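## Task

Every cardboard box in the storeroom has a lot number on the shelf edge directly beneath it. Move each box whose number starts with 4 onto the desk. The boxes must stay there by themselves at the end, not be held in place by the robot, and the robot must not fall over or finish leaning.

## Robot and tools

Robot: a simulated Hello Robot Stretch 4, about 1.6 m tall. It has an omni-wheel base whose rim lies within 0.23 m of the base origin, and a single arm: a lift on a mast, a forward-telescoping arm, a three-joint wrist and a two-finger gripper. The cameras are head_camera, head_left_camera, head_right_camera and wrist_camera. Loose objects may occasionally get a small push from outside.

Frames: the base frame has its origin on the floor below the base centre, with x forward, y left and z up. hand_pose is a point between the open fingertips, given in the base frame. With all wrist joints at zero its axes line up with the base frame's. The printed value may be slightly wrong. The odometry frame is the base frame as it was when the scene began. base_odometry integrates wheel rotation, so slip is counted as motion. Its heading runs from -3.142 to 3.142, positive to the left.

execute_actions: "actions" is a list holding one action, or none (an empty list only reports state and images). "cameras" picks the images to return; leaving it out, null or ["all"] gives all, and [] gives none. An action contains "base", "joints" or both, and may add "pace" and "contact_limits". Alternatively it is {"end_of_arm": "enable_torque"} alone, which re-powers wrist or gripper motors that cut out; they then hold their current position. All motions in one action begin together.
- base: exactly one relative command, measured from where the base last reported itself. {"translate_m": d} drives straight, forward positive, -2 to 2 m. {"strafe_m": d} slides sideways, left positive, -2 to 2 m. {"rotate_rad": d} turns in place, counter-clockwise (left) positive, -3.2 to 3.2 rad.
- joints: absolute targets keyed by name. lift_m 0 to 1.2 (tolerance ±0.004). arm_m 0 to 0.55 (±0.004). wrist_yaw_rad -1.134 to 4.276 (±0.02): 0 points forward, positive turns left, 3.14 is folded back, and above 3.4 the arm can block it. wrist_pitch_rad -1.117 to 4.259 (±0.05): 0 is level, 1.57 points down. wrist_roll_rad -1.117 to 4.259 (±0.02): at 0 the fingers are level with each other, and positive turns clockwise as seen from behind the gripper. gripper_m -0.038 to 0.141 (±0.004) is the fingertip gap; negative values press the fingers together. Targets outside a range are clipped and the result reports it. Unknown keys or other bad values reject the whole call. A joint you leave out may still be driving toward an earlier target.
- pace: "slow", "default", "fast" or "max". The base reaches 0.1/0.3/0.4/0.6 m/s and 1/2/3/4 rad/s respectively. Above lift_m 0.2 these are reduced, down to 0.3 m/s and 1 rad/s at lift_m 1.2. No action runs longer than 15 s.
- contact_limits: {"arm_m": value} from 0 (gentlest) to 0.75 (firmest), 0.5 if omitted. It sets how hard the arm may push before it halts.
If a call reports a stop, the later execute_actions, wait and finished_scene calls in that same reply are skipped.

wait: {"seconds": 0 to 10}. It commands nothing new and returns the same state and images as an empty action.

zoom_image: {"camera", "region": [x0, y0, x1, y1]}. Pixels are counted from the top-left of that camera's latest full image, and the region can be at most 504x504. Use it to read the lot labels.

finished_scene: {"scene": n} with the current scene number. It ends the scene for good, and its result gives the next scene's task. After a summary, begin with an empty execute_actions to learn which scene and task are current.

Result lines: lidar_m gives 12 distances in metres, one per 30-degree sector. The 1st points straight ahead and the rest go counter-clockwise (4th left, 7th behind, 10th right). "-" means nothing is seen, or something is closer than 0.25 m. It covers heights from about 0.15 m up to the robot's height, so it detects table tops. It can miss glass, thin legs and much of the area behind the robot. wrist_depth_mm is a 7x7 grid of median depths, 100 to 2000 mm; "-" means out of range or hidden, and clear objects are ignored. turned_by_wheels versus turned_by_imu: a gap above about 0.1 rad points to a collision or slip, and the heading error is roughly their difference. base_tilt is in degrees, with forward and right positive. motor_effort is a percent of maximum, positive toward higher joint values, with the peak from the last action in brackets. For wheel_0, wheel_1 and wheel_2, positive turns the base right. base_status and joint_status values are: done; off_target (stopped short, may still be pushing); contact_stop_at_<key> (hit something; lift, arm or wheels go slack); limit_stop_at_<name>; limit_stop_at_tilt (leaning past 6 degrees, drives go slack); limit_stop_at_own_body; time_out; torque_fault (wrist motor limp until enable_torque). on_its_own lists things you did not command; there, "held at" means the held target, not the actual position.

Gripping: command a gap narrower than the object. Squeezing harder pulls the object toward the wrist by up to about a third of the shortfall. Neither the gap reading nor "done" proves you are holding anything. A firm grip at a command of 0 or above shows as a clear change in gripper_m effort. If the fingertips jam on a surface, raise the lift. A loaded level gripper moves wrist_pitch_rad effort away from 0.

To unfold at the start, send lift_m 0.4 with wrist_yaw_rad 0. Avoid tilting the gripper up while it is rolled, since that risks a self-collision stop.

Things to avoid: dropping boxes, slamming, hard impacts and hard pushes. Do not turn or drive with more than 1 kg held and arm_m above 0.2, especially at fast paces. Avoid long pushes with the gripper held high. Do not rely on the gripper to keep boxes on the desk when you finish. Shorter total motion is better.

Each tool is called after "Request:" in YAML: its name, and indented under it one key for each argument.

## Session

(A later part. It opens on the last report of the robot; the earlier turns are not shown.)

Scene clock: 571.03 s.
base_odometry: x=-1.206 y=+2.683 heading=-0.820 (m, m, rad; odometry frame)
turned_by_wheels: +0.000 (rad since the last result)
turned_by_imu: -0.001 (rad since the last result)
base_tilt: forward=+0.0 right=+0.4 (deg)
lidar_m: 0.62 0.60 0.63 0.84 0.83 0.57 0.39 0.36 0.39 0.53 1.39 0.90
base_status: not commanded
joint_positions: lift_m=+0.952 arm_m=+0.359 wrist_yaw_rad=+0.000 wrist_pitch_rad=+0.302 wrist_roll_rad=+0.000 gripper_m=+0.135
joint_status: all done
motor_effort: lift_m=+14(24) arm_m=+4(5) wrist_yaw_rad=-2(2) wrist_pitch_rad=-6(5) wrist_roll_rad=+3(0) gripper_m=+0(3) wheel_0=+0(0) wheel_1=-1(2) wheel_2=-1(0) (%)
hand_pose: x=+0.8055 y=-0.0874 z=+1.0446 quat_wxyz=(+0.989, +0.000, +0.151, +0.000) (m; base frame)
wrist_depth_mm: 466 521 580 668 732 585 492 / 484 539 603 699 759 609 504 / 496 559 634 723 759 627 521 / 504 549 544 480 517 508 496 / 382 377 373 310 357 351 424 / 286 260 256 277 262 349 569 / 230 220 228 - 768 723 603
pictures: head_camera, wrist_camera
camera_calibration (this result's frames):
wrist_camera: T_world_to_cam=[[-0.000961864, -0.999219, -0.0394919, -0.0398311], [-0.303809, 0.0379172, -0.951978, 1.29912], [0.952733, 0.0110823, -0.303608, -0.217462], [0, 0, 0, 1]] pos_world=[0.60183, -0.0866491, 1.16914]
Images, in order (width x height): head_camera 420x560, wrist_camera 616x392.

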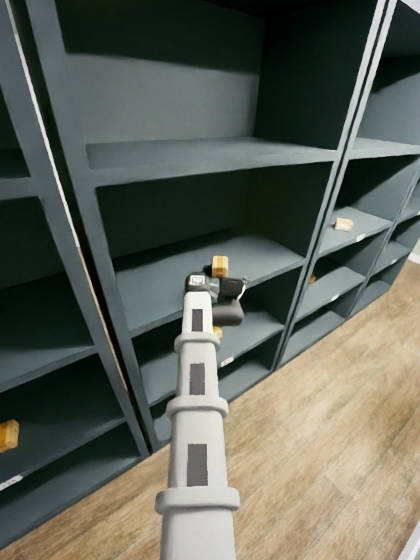

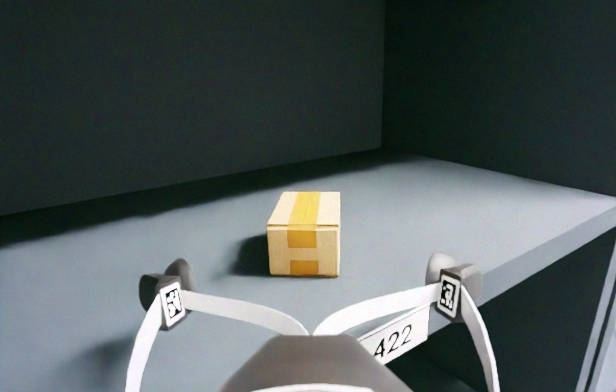

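Request:
execute_actions:
  actions:
    - {"joints": {"arm_m": 0.487, "lift_m": 0.939}}
  cameras: ["wrist_camera"]

Scene clock: 579.57 s.
base_odometry: x=-1.206 y=+2.683 heading=-0.820 (m, m, rad; odometry frame)
turned_by_wheels: +0.000 (rad since the last result)
turned_by_imu: -0.001 (rad since the last result)
base_tilt: forward=+0.1 right=+0.4 (deg)
lidar_m: 0.64 0.61 0.63 0.87 0.83 0.56 0.41 0.36 0.38 0.52 1.36 0.90
base_status: not commanded
joint_positions: lift_m=+0.939 arm_m=+0.486 wrist_yaw_rad=+0.000 wrist_pitch_rad=+0.302 wrist_roll_rad=+0.000 gripper_m=+0.135
joint_status: all done
motor_effort: lift_m=+14(11) arm_m=+5(6) wrist_yaw_rad=-2(2) wrist_pitch_rad=-5(5) wrist_roll_rad=+1(2) gripper_m=+1(1) wheel_0=+0(0) wheel_1=-2(1) wheel_2=-1(1) (%)
hand_pose: x=+0.9325 y=-0.0874 z=+1.0316 quat_wxyz=(+0.989, +0.000, +0.151, +0.000) (m; base frame)
wrist_depth_mm: 379 430 480 549 609 521 442 / 394 442 496 569 647 535 452 / 407 455 517 603 661 554 466 / 421 462 496 488 473 462 452 / 351 345 342 228 329 325 320 / 265 240 216 179 230 229 246 / 213 203 209 - 205 202 200
pictures: wrist_camera
camera_calibration (this result's frames):
wrist_camera: T_world_to_cam=[[-0.00106408, -0.999219, -0.0394917, -0.0401537], [-0.303867, 0.0379474, -0.951958, 1.32538], [0.952714, 0.0109873, -0.30367, -0.342305], [0, 0, 0, 1]] pos_world=[0.728816, -0.0866563, 1.15618]
Images, in order (width x height): wrist_camera 616x392.

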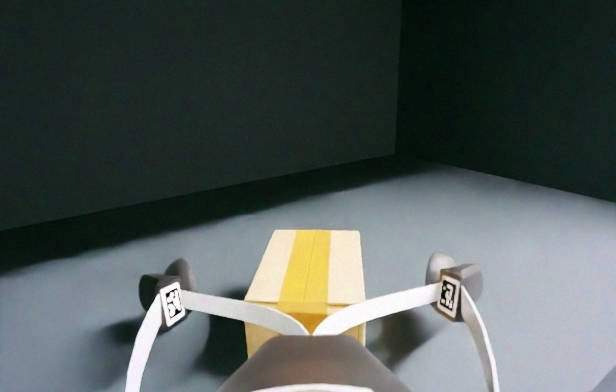

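Request:
execute_actions:
  actions:
    - {"joints": {"gripper_m": 0.02}}
  cameras: ["wrist_camera"]

Request:
execute_actions:
  actions:
    - {"joints": {"lift_m": 0.965}}
  cameras: ["wrist_camera"]

Scene clock: 590.20 s.
base_odometry: x=-1.206 y=+2.683 heading=-0.820 (m, m, rad; odometry frame)
turned_by_wheels: +0.000 (rad since the last result)
turned_by_imu: -0.001 (rad since the last result)
base_tilt: forward=+0.1 right=+0.3 (deg)
lidar_m: 0.64 0.60 0.62 0.87 0.83 0.58 0.41 0.37 0.39 0.54 1.38 0.88
base_status: not commanded
joint_positions: lift_m=+0.939 arm_m=+0.486 wrist_yaw_rad=+0.000 wrist_pitch_rad=+0.303 wrist_roll_rad=+0.000 gripper_m=+0.020
joint_status: all done
motor_effort: lift_m=+14(13) arm_m=+4(4) wrist_yaw_rad=-1(1) wrist_pitch_rad=-9(7) wrist_roll_rad=+2(0) gripper_m=-18(17) wheel_0=+0(0) wheel_1=-2(2) wheel_2=-1(0) (%)
hand_pose: x=+0.9324 y=-0.0874 z=+1.0314 quat_wxyz=(+0.989, +0.000, +0.151, +0.000) (m; base frame)
wrist_depth_mm: 382 424 480 549 615 517 439 / 394 439 500 569 640 535 452 / 407 455 517 597 661 554 469 / 421 459 496 484 473 462 452 / 349 343 340 220 330 322 319 / 263 260 186 172 185 247 246 / 211 201 208 - 203 194 200
pictures: wrist_camera
camera_calibration (this result's frames):
wrist_camera: T_world_to_cam=[[-0.00115737, -0.999222, -0.039431, -0.0401605], [-0.304771, 0.0379075, -0.951671, 1.32565], [0.952425, 0.010916, -0.304578, -0.341101], [0, 0, 0, 1]] pos_world=[0.728847, -0.0866579, 1.15611]
Images, in order (width x height): wrist_camera 616x392.

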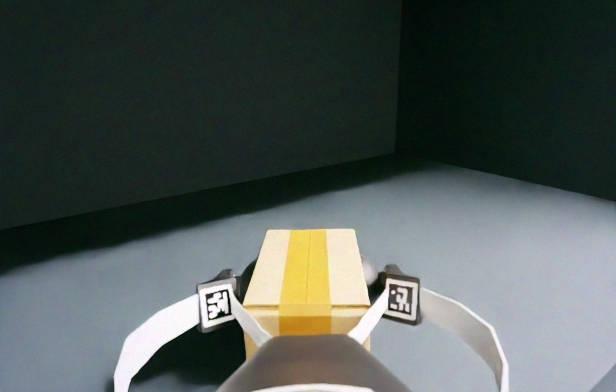

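Scene clock: 591.07 s.
base_odometry: x=-1.206 y=+2.683 heading=-0.820 (m, m, rad; odometry frame)
turned_by_wheels: +0.000 (rad since the last result)
turned_by_imu: +0.000 (rad since the last result)
base_tilt: forward=+0.1 right=+0.4 (deg)
lidar_m: 0.64 0.58 0.61 0.86 0.83 0.56 0.41 0.35 0.39 0.52 1.39 0.89
base_status: not commanded
joint_positions: lift_m=+0.965 arm_m=+0.486 wrist_yaw_rad=+0.000 wrist_pitch_rad=+0.304 wrist_roll_rad=+0.000 gripper_m=+0.020
joint_status: all done
motor_effort: lift_m=+22(26) arm_m=+5(5) wrist_yaw_rad=-2(1) wrist_pitch_rad=-9(8) wrist_roll_rad=+3(2) gripper_m=-17(17) wheel_0=+0(0) wheel_1=-1(1) wheel_2=-1(1) (%)
hand_pose: x=+0.9324 y=-0.0874 z=+1.0566 quat_wxyz=(+0.989, +0.000, +0.151, +0.000) (m; base frame)
wrist_depth_mm: 382 427 480 549 609 517 439 / 394 442 500 569 640 535 452 / 407 455 517 597 668 554 469 / 421 469 525 559 554 535 462 / 407 402 397 220 382 375 368 / 306 303 186 172 185 287 287 / 246 234 242 - 237 226 231
pictures: wrist_camera
camera_calibration (this result's frames):
wrist_camera: T_world_to_cam=[[-0.00116738, -0.999222, -0.0394307, -0.0391555], [-0.305012, 0.0379076, -0.951594, 1.34983], [0.952348, 0.010916, -0.304818, -0.333063], [0, 0, 0, 1]] pos_world=[0.728858, -0.086658, 1.18142]
Images, in order (width x height): wrist_camera 616x392.

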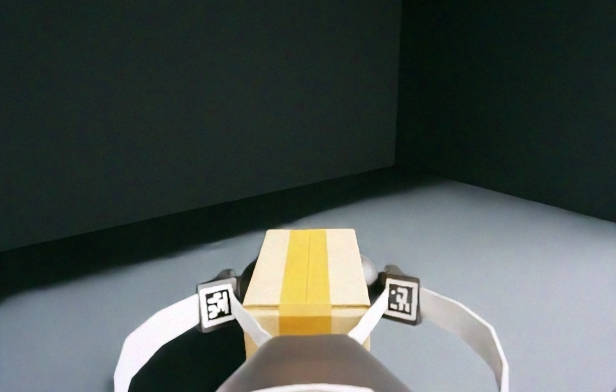

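Request:
execute_actions:
  actions:
    - {"joints": {"arm_m": 0.0}, "pace": "fast"}
  cameras: ["wrist_camera"]

Request:
execute_actions:
  actions:
    - {"base": {"rotate_rad": 0.55}, "joints": {"lift_m": 0.78}, "pace": "fast"}
  cameras: ["head_camera", "wrist_camera"]

Scene clock: 618.03 s.
base_odometry: x=-1.206 y=+2.683 heading=-0.820 (m, m, rad; odometry frame)
turned_by_wheels: +0.000 (rad since the last result)
turned_by_imu: -0.001 (rad since the last result)
base_tilt: forward=+0.1 right=+0.5 (deg)
lidar_m: 0.64 0.60 0.62 0.86 0.84 0.57 0.40 0.36 0.39 0.54 1.39 0.90
base_status: not commanded
joint_positions: lift_m=+0.965 arm_m=+0.001 wrist_yaw_rad=+0.000 wrist_pitch_rad=+0.304 wrist_roll_rad=+0.000 gripper_m=+0.020
joint_status: all done
motor_effort: lift_m=+22(22) arm_m=-5(6) wrist_yaw_rad=+0(0) wrist_pitch_rad=-11(11) wrist_roll_rad=-1(2) gripper_m=-20(18) wheel_0=+0(0) wheel_1=-1(1) wheel_2=-1(1) (%)
hand_pose: x=+0.4470 y=-0.0875 z=+1.0566 quat_wxyz=(+0.988, +0.000, +0.151, +0.000) (m; base frame)
wrist_depth_mm: 707 788 878 1025 991 788 1499 / 741 809 904 1042 1042 820 1499 / 750 831 917 1025 960 842 1308 / 549 597 580 627 1008 904 1618 / 413 466 991 220 1098 976 1430 / 418 917 186 172 185 1008 1661 / 445 831 866 - 904 1060 1499
pictures: wrist_camera
camera_calibration (this result's frames):
wrist_camera: T_world_to_cam=[[-0.00148975, -0.999221, -0.0394303, -0.0396672], [-0.305212, 0.0380032, -0.951526, 1.20174], [0.952283, 0.0106171, -0.305031, 0.129423], [0, 0, 0, 1]] pos_world=[0.243479, -0.0866805, 1.1814]
Images, in order (width x height): wrist_camera 616x392.

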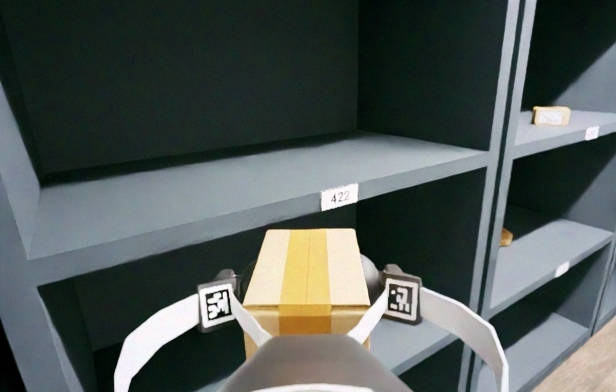

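Scene clock: 619.53 s.
base_odometry: x=-1.205 y=+2.683 heading=-0.270 (m, m, rad; odometry frame)
turned_by_wheels: +0.550 (rad since the last result)
turned_by_imu: +0.559 (rad since the last result)
base_tilt: forward=+0.1 right=+0.4 (deg)
lidar_m: 0.60 0.63 0.87 0.83 0.55 0.39 0.37 0.40 0.55 1.53 0.87 0.63
base_status: done
joint_positions: lift_m=+0.780 arm_m=+0.001 wrist_yaw_rad=+0.000 wrist_pitch_rad=+0.304 wrist_roll_rad=+0.000 gripper_m=+0.020
joint_status: all done
motor_effort: lift_m=+15(19) arm_m=-5(5) wrist_yaw_rad=-2(3) wrist_pitch_rad=-10(9) wrist_roll_rad=+2(1) gripper_m=-18(18) wheel_0=-2(6) wheel_1=-2(6) wheel_2=-1(6) (%)
hand_pose: x=+0.4470 y=-0.0874 z=+0.8722 quat_wxyz=(+0.988, +0.000, +0.151, +0.000) (m; base frame)
wrist_depth_mm: 759 759 759 349 768 778 778 / 364 366 366 364 368 368 366 / 820 831 842 384 842 866 866 / 866 878 878 404 891 891 904 / 904 917 917 220 917 917 946 / 788 778 186 172 184 723 676 / 603 591 615 - 603 574 585
pictures: head_camera, wrist_camera
camera_calibration (this result's frames):
wrist_camera: T_world_to_cam=[[-0.00102761, -0.999222, -0.0394311, -0.0470162], [-0.305221, 0.037863, -0.951529, 1.0263], [0.952281, 0.0110574, -0.305022, 0.0731749], [0, 0, 0, 1]] pos_world=[0.243515, -0.0866473, 0.997016]
Images, in order (width x height): head_camera 420x560, wrist_camera 616x392.

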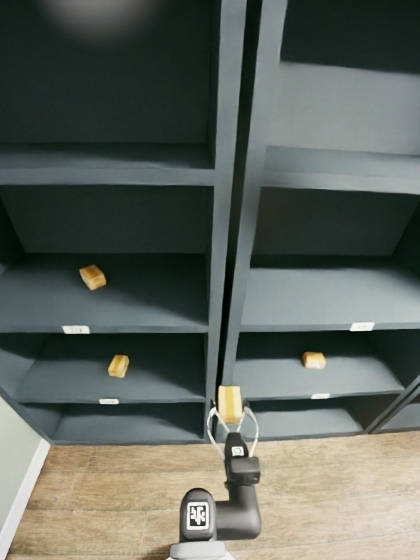

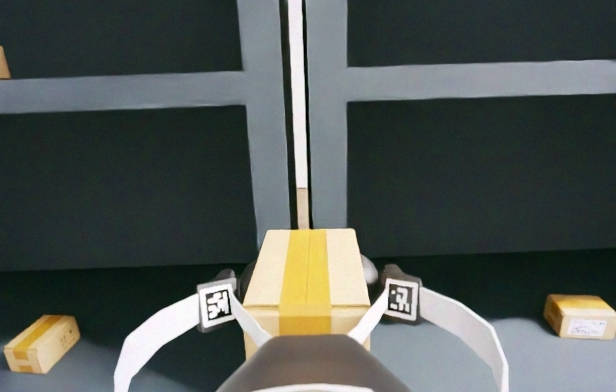

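Request:
execute_actions:
  actions:
    - {"base": {"strafe_m": -1.5}, "pace": "max"}
  cameras: ["head_camera", "wrist_camera"]

Scene clock: 631.70 s.
base_odometry: x=-1.606 y=+1.237 heading=-0.270 (m, m, rad; odometry frame)
turned_by_wheels: +0.000 (rad since the last result)
turned_by_imu: -0.004 (rad since the last result)
base_tilt: forward=+0.2 right=+0.3 (deg)
lidar_m: 0.60 0.65 0.87 1.53 0.56 0.39 0.36 0.39 0.52 1.50 0.87 0.63
base_status: done
joint_positions: lift_m=+0.780 arm_m=+0.001 wrist_yaw_rad=+0.000 wrist_pitch_rad=+0.304 wrist_roll_rad=+0.000 gripper_m=+0.020
joint_status: not commanded
motor_effort: lift_m=+15(15) arm_m=-5(5) wrist_yaw_rad=-1(2) wrist_pitch_rad=-8(9) wrist_roll_rad=+2(2) gripper_m=-16(14) wheel_0=-2(13) wheel_1=+1(9) wheel_2=+1(0) (%)
hand_pose: x=+0.4470 y=-0.0874 z=+0.8722 quat_wxyz=(+0.989, +0.000, +0.151, +0.000) (m; base frame)
wrist_depth_mm: 741 768 750 768 768 647 455 / 364 364 359 364 368 370 368 / 732 831 842 854 854 668 469 / 723 878 891 891 891 668 469 / 723 904 917 220 931 676 477 / 707 778 186 172 185 609 480 / 627 591 621 - 597 569 504
pictures: head_camera, wrist_camera
camera_calibration (this result's frames):
wrist_camera: T_world_to_cam=[[-0.00130918, -0.999221, -0.0394311, -0.0469695], [-0.305072, 0.0379505, -0.951573, 1.02627], [0.952328, 0.0107835, -0.304884, 0.0730234], [0, 0, 0, 1]] pos_world=[0.243484, -0.086668, 0.996986]
Images, in order (width x height): head_camera 420x560, wrist_camera 616x392.

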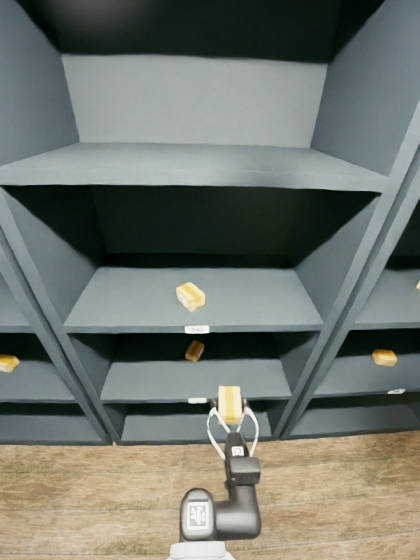

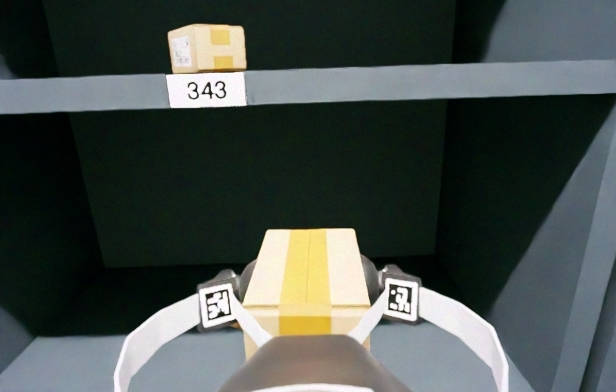

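Request:
execute_actions:
  actions:
    - {"base": {"strafe_m": -0.95}, "pace": "max"}
  cameras: ["wrist_camera"]

Request:
execute_actions:
  actions:
    - {"base": {"strafe_m": -0.9}, "joints": {"lift_m": 0.35}, "pace": "max"}
  cameras: ["head_camera", "head_left_camera", "wrist_camera"]

Scene clock: 644.07 s.
base_odometry: x=-1.860 y=+0.321 heading=-0.271 (m, m, rad; odometry frame)
turned_by_wheels: +0.000 (rad since the last result)
turned_by_imu: -0.003 (rad since the last result)
base_tilt: forward=+0.1 right=+0.3 (deg)
lidar_m: 0.60 0.63 0.88 1.52 0.55 0.39 0.37 0.38 0.54 1.44 1.50 0.64
base_status: done
joint_positions: lift_m=+0.780 arm_m=+0.001 wrist_yaw_rad=+0.000 wrist_pitch_rad=+0.304 wrist_roll_rad=+0.000 gripper_m=+0.020
joint_status: not commanded
motor_effort: lift_m=+15(15) arm_m=-5(5) wrist_yaw_rad=-1(3) wrist_pitch_rad=-11(10) wrist_roll_rad=+2(1) gripper_m=-15(18) wheel_0=-2(8) wheel_1=+0(14) wheel_2=+0(2) (%)
hand_pose: x=+0.4470 y=-0.0874 z=+0.8722 quat_wxyz=(+0.989, +0.000, +0.151, +0.000) (m; base frame)
wrist_depth_mm: 732 759 759 768 768 627 445 / 364 366 366 368 370 373 370 / 750 831 842 854 854 647 455 / 732 878 891 891 904 654 459 / 732 917 917 220 931 668 462 / 715 778 186 172 184 591 473 / 627 597 615 - 603 559 512
pictures: wrist_camera
camera_calibration (this result's frames):
wrist_camera: T_world_to_cam=[[-0.00127127, -0.999221, -0.0394311, -0.0469768], [-0.30507, 0.0379389, -0.951574, 1.02625], [0.952329, 0.0108195, -0.30488, 0.0730134], [0, 0, 0, 1]] pos_world=[0.243487, -0.0866652, 0.996965]
Images, in order (width x height): wrist_camera 616x392.

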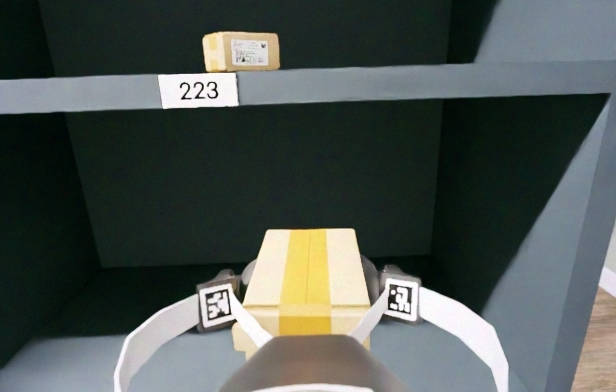

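Scene clock: 647.50 s.
base_odometry: x=-2.101 y=-0.546 heading=-0.271 (m, m, rad; odometry frame)
turned_by_wheels: +0.000 (rad since the last result)
turned_by_imu: -0.002 (rad since the last result)
base_tilt: forward=+0.1 right=+0.4 (deg)
lidar_m: 2.11 0.74 0.88 1.53 0.54 0.38 0.37 0.38 0.53 0.55 0.57 0.81
base_status: done
joint_positions: lift_m=+0.350 arm_m=+0.001 wrist_yaw_rad=+0.000 wrist_pitch_rad=+0.304 wrist_roll_rad=+0.000 gripper_m=+0.020
joint_status: all done
motor_effort: lift_m=+15(16) arm_m=-4(5) wrist_yaw_rad=-1(3) wrist_pitch_rad=-9(11) wrist_roll_rad=-1(1) gripper_m=-18(16) wheel_0=-2(10) wheel_1=+1(12) wheel_2=+0(0) (%)
hand_pose: x=+0.4470 y=-0.0874 z=+0.4422 quat_wxyz=(+0.988, +0.000, +0.151, +0.000) (m; base frame)
wrist_depth_mm: - - - - 1863 960 668 / 778 - - - 1808 976 668 / 788 - - - 1863 991 683 / 778 1921 1808 1756 1576 1008 683 / 768 1281 1255 220 1182 991 691 / 768 931 187 172 185 854 683 / 715 732 750 - 741 707 668
pictures: head_camera, head_left_camera, wrist_camera
camera_calibration (this result's frames):
wrist_camera: T_world_to_cam=[[-0.00130367, -0.999221, -0.039431, -0.0639273], [-0.30508, 0.0379486, -0.95157, 0.617054], [0.952326, 0.0107891, -0.304892, -0.0580583], [0, 0, 0, 1]] pos_world=[0.243458, -0.0866675, 0.566948]
Images, in order (width x height): head_camera 420x560, head_left_camera 420x672, wrist_camera 616x392.

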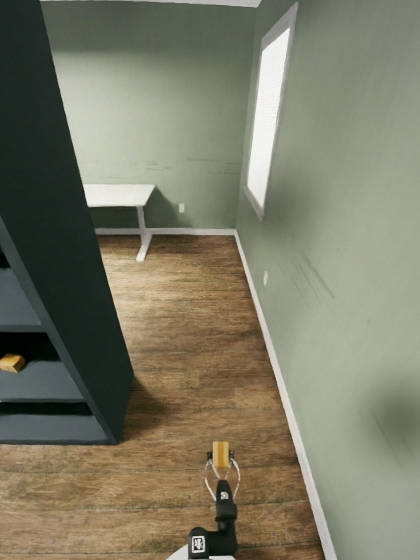

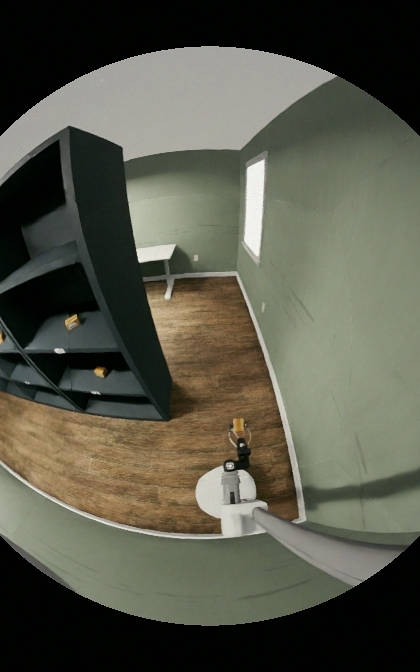

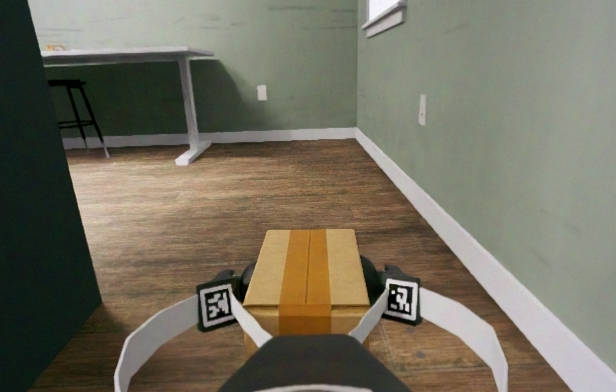

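Request:
execute_actions:
  actions:
    - {"base": {"translate_m": 2.0}, "joints": {"lift_m": 0.73}, "pace": "max"}
  cameras: ["head_camera"]

Request:
execute_actions:
  actions:
    - {"base": {"rotate_rad": 0.87}, "joints": {"arm_m": 0.15}, "pace": "fast"}
  cameras: ["head_camera", "wrist_camera"]

Scene clock: 664.13 s.
base_odometry: x=-0.173 y=-1.080 heading=-0.271 (m, m, rad; odometry frame)
turned_by_wheels: +0.000 (rad since the last result)
turned_by_imu: +0.012 (rad since the last result)
base_tilt: forward=+0.0 right=+0.3 (deg)
lidar_m: 1.35 0.79 0.84 3.43 1.28 1.01 2.27 0.78 0.60 0.51 0.56 0.76
base_status: done
joint_positions: lift_m=+0.730 arm_m=+0.001 wrist_yaw_rad=+0.000 wrist_pitch_rad=+0.304 wrist_roll_rad=+0.000 gripper_m=+0.020
joint_status: all done
motor_effort: lift_m=+21(24) arm_m=-5(5) wrist_yaw_rad=-2(1) wrist_pitch_rad=-10(10) wrist_roll_rad=+1(2) gripper_m=-17(19) wheel_0=+0(10) wheel_1=-1(9) wheel_2=+1(15) (%)
hand_pose: x=+0.4470 y=-0.0874 z=+0.8217 quat_wxyz=(+0.989, +0.000, +0.151, +0.000) (m; base frame)
wrist_depth_mm: 1042 1042 1060 1060 1060 1008 691 / 1098 1098 1118 1098 1098 1008 707 / 1160 1138 1160 1138 1182 1025 661 / 1205 1205 1229 1205 1255 1060 707 / 1281 1308 1281 220 1281 1042 715 / 1336 1366 186 172 184 931 723 / 1255 1255 1255 - 1255 991 715
pictures: head_camera
Images, in order (width x height): head_camera 420x560.

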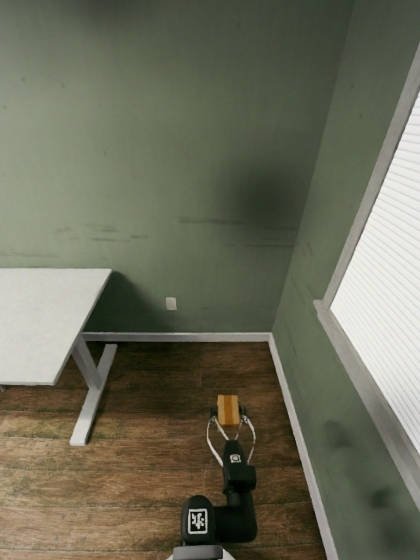

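Scene clock: 665.63 s.
base_odometry: x=-0.173 y=-1.080 heading=+0.599 (m, m, rad; odometry frame)
turned_by_wheels: +0.870 (rad since the last result)
turned_by_imu: +0.885 (rad since the last result)
base_tilt: forward=+0.0 right=+0.4 (deg)
lidar_m: 0.79 1.47 1.58 1.01 1.07 1.02 0.63 0.52 0.52 0.67 1.37 0.95
base_status: done
joint_positions: lift_m=+0.730 arm_m=+0.149 wrist_yaw_rad=+0.000 wrist_pitch_rad=+0.303 wrist_roll_rad=+0.000 gripper_m=+0.020
joint_status: all done
motor_effort: lift_m=+21(21) arm_m=+4(5) wrist_yaw_rad=-2(2) wrist_pitch_rad=-9(10) wrist_roll_rad=+0(0) gripper_m=-18(18) wheel_0=-2(8) wheel_1=+1(6) wheel_2=+0(10) (%)
hand_pose: x=+0.5955 y=-0.0874 z=+0.8218 quat_wxyz=(+0.989, +0.000, +0.151, +0.000) (m; base frame)
wrist_depth_mm: - - - 1499 1205 1008 854 / - - - 1576 1229 1025 891 / - 1397 1255 1255 1182 1008 917 / - - 759 683 661 1025 946 / - - 1808 219 809 1160 976 / 1576 1618 186 171 185 1160 1008 / 1281 1255 1281 - 976 1160 1025
pictures: head_camera, wrist_camera
camera_calibration (this result's frames):
wrist_camera: T_world_to_cam=[[-0.00104317, -0.999222, -0.0394325, -0.0488497], [-0.304876, 0.037873, -0.951639, 1.02351], [0.952391, 0.0110293, -0.304678, -0.0839349], [0, 0, 0, 1]] pos_world=[0.391933, -0.0866495, 0.946516]
Images, in order (width x height): head_camera 420x560, wrist_camera 616x392.

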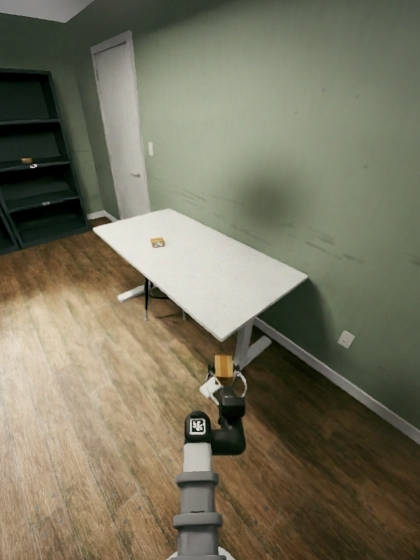

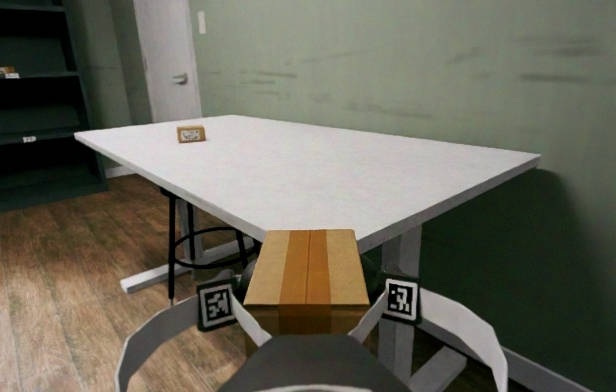

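Request:
execute_actions:
  actions:
    - {"base": {"translate_m": 0.3}, "joints": {"arm_m": 0.40, "lift_m": 0.71}}
  cameras: ["head_camera", "wrist_camera"]

Scene clock: 674.60 s.
base_odometry: x=+0.074 y=-0.911 heading=+0.599 (m, m, rad; odometry frame)
turned_by_wheels: +0.000 (rad since the last result)
turned_by_imu: +0.001 (rad since the last result)
base_tilt: forward=+0.2 right=+0.5 (deg)
lidar_m: 0.50 0.99 1.89 1.21 1.11 1.42 0.89 0.74 0.77 0.96 1.17 0.56
base_status: done
joint_positions: lift_m=+0.710 arm_m=+0.399 wrist_yaw_rad=+0.000 wrist_pitch_rad=+0.304 wrist_roll_rad=+0.000 gripper_m=+0.020
joint_status: all done
motor_effort: lift_m=+14(25) arm_m=+4(5) wrist_yaw_rad=-2(2) wrist_pitch_rad=-9(9) wrist_roll_rad=+1(0) gripper_m=-18(19) wheel_0=+2(5) wheel_1=+1(7) wheel_2=-1(10) (%)
hand_pose: x=+0.8454 y=-0.0874 z=+0.8023 quat_wxyz=(+0.989, +0.000, +0.151, +0.000) (m; base frame)
wrist_depth_mm: - - 1366 1025 809 668 574 / - - 1464 1060 831 691 597 / - 1229 1160 1008 842 723 621 / 661 647 621 609 603 580 574 / 442 439 430 219 415 410 404 / 334 332 186 172 185 314 310 / 268 255 264 - 258 246 254
pictures: head_camera, wrist_camera
camera_calibration (this result's frames):
wrist_camera: T_world_to_cam=[[-0.000977611, -0.999222, -0.0394324, -0.0493944], [-0.305004, 0.0378514, -0.951599, 1.08122], [0.952351, 0.0110967, -0.304804, -0.327794], [0, 0, 0, 1]] pos_world=[0.641905, -0.0866444, 0.927031]
Images, in order (width x height): head_camera 420x560, wrist_camera 616x392.

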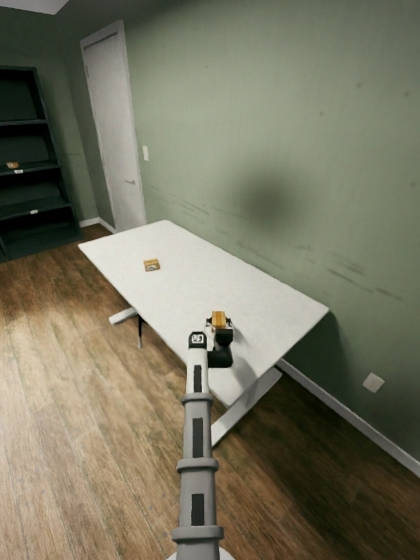

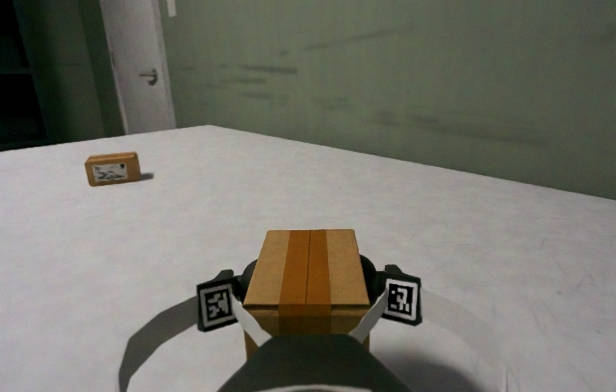

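Request:
execute_actions:
  actions:
    - {"joints": {"lift_m": 0.668}}
  cameras: ["wrist_camera"]

Request:
execute_actions:
  actions:
    - {"joints": {"gripper_m": 0.1}}
  cameras: ["wrist_camera"]

Request:
execute_actions:
  actions:
    - {"joints": {"arm_m": 0.15, "lift_m": 0.69}, "pace": "fast"}

Scene clock: 682.27 s.
base_odometry: x=+0.074 y=-0.911 heading=+0.599 (m, m, rad; odometry frame)
turned_by_wheels: +0.000 (rad since the last result)
turned_by_imu: -0.001 (rad since the last result)
base_tilt: forward=+0.0 right=+0.3 (deg)
lidar_m: 0.52 0.99 1.89 1.22 1.10 1.42 0.86 0.76 0.77 0.95 1.18 0.55
base_status: not commanded
joint_positions: lift_m=+0.668 arm_m=+0.399 wrist_yaw_rad=+0.000 wrist_pitch_rad=+0.304 wrist_roll_rad=+0.000 gripper_m=+0.020
joint_status: all done
motor_effort: lift_m=+14(15) arm_m=+4(4) wrist_yaw_rad=-2(2) wrist_pitch_rad=-11(11) wrist_roll_rad=+2(1) gripper_m=-16(18) wheel_0=+2(2) wheel_1=+1(1) wheel_2=-1(1) (%)
hand_pose: x=+0.8454 y=-0.0874 z=+0.7603 quat_wxyz=(+0.989, +0.000, +0.151, +0.000) (m; base frame)
wrist_depth_mm: - - 1366 1025 820 676 580 / - - 1464 1060 842 699 597 / 1008 809 917 878 820 699 609 / 517 508 492 480 469 462 452 / 349 343 338 219 325 324 317 / 263 260 186 172 185 246 245 / 211 202 208 - 203 194 199
pictures: wrist_camera
camera_calibration (this result's frames):
wrist_camera: T_world_to_cam=[[-0.000979757, -0.999222, -0.0394323, -0.0510483], [-0.305051, 0.0378515, -0.951583, 1.0413], [0.952335, 0.0110966, -0.304851, -0.340542], [0, 0, 0, 1]] pos_world=[0.641909, -0.0866444, 0.885055]
Images, in order (width x height): wrist_camera 616x392.

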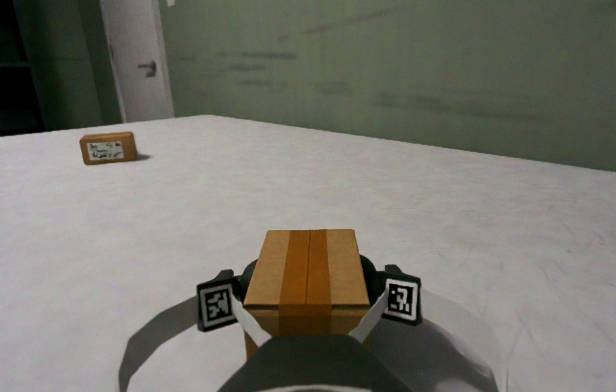

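Scene clock: 683.90 s.
base_odometry: x=+0.074 y=-0.911 heading=+0.599 (m, m, rad; odometry frame)
turned_by_wheels: +0.000 (rad since the last result)
turned_by_imu: +0.000 (rad since the last result)
base_tilt: forward=+0.1 right=+0.4 (deg)
lidar_m: 0.50 0.99 1.92 1.22 1.12 1.41 0.89 0.73 0.77 0.94 1.17 0.57
base_status: not commanded
joint_positions: lift_m=+0.668 arm_m=+0.399 wrist_yaw_rad=+0.000 wrist_pitch_rad=+0.302 wrist_roll_rad=+0.000 gripper_m=+0.100
joint_status: all done
motor_effort: lift_m=+14(14) arm_m=+4(4) wrist_yaw_rad=-2(2) wrist_pitch_rad=-8(11) wrist_roll_rad=+2(1) gripper_m=+0(16) wheel_0=+2(2) wheel_1=+1(1) wheel_2=-1(1) (%)
hand_pose: x=+0.8455 y=-0.0874 z=+0.7606 quat_wxyz=(+0.989, +0.000, +0.151, +0.000) (m; base frame)
wrist_depth_mm: - 1983 1366 1025 798 668 580 / - - 1464 1078 854 699 591 / 1025 820 931 878 809 691 615 / 521 512 500 488 477 466 452 / 351 345 342 226 325 324 319 / 265 262 194 184 197 239 247 / 212 203 208 - 204 195 201
pictures: wrist_camera
camera_calibration (this result's frames):
wrist_camera: T_world_to_cam=[[-0.000951841, -0.999223, -0.0394091, -0.051084], [-0.304016, 0.0378329, -0.951916, 1.04099], [0.952667, 0.0110749, -0.303815, -0.341608], [0, 0, 0, 1]] pos_world=[0.641866, -0.0866446, 0.885133]
Images, in order (width x height): wrist_camera 616x392.

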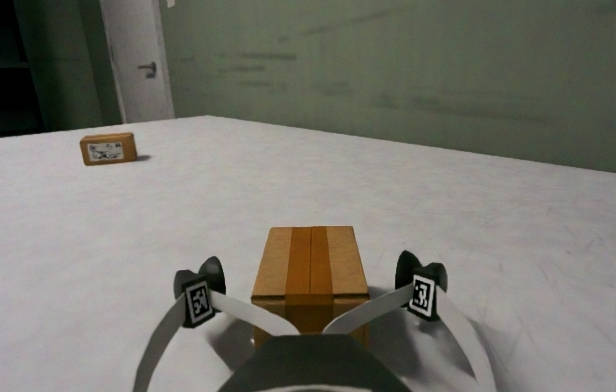

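Scene clock: 685.47 s.
base_odometry: x=+0.074 y=-0.911 heading=+0.599 (m, m, rad; odometry frame)
turned_by_wheels: +0.000 (rad since the last result)
turned_by_imu: +0.000 (rad since the last result)
base_tilt: forward=+0.0 right=+0.4 (deg)
lidar_m: 0.56 0.98 1.93 1.20 1.11 1.41 0.88 0.74 0.76 0.95 1.16 0.57
base_status: not commanded
joint_positions: lift_m=+0.690 arm_m=+0.151 wrist_yaw_rad=+0.000 wrist_pitch_rad=+0.303 wrist_roll_rad=+0.000 gripper_m=+0.100
joint_status: all done
motor_effort: lift_m=+21(21) arm_m=-4(6) wrist_yaw_rad=-1(2) wrist_pitch_rad=-6(7) wrist_roll_rad=+1(2) gripper_m=-1(1) wheel_0=+2(2) wheel_1=+1(1) wheel_2=-1(1) (%)
hand_pose: x=+0.5971 y=-0.0875 z=+0.7820 quat_wxyz=(+0.989, +0.000, +0.151, +0.000) (m; base frame)
wrist_depth_mm: - - 1708 1255 991 820 699 / - - 1708 1308 1025 842 723 / - 960 1060 1008 976 831 732 / - 585 569 466 539 530 525 / - 424 389 384 375 370 366 / 1537 1464 202 291 204 272 778 / 1255 1182 258 - 233 239 854
pictures: head_camera, head_left_camera, head_right_camera, wrist_camera
camera_calibration (this result's frames):
wrist_camera: T_world_to_cam=[[-0.00136396, -0.999222, -0.0394091, -0.050344], [-0.304026, 0.037958, -0.951907, 0.985848], [0.952663, 0.010683, -0.303841, -0.0984271], [0, 0, 0, 1]] pos_world=[0.393423, -0.0866741, 0.906545]
Images, in order (width x height): head_camera 420x560, head_left_camera 420x672, head_right_camera 420x672, wrist_camera 616x392.

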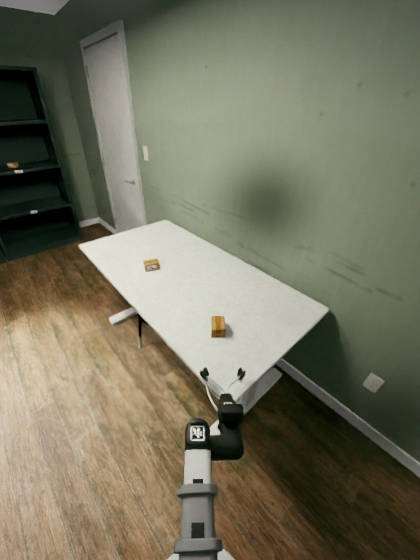

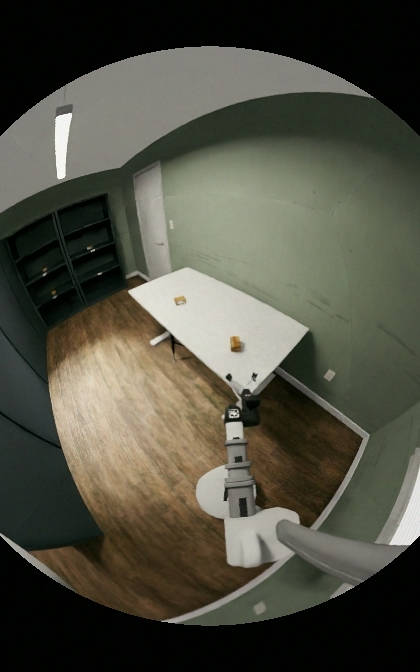

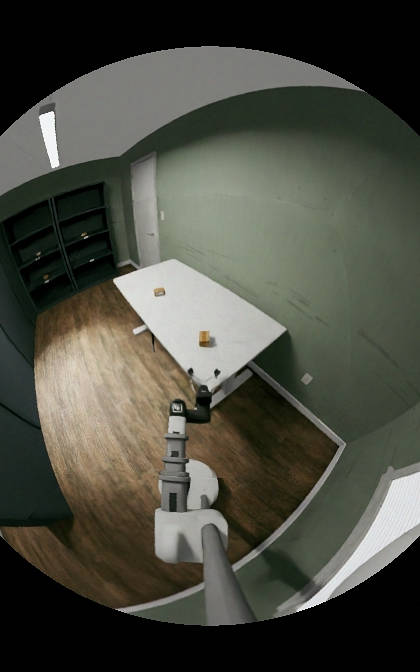

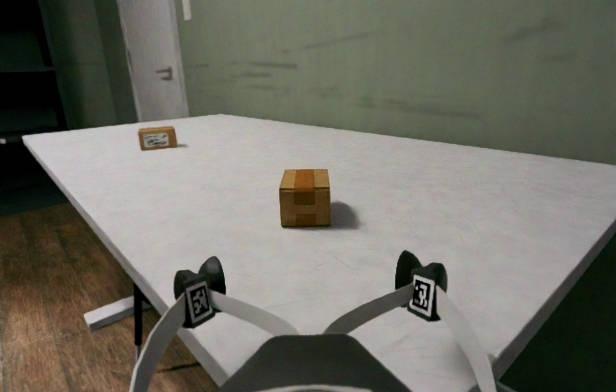

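Request:
finished_scene:
  scene: 1

The scene is finished: the task was done.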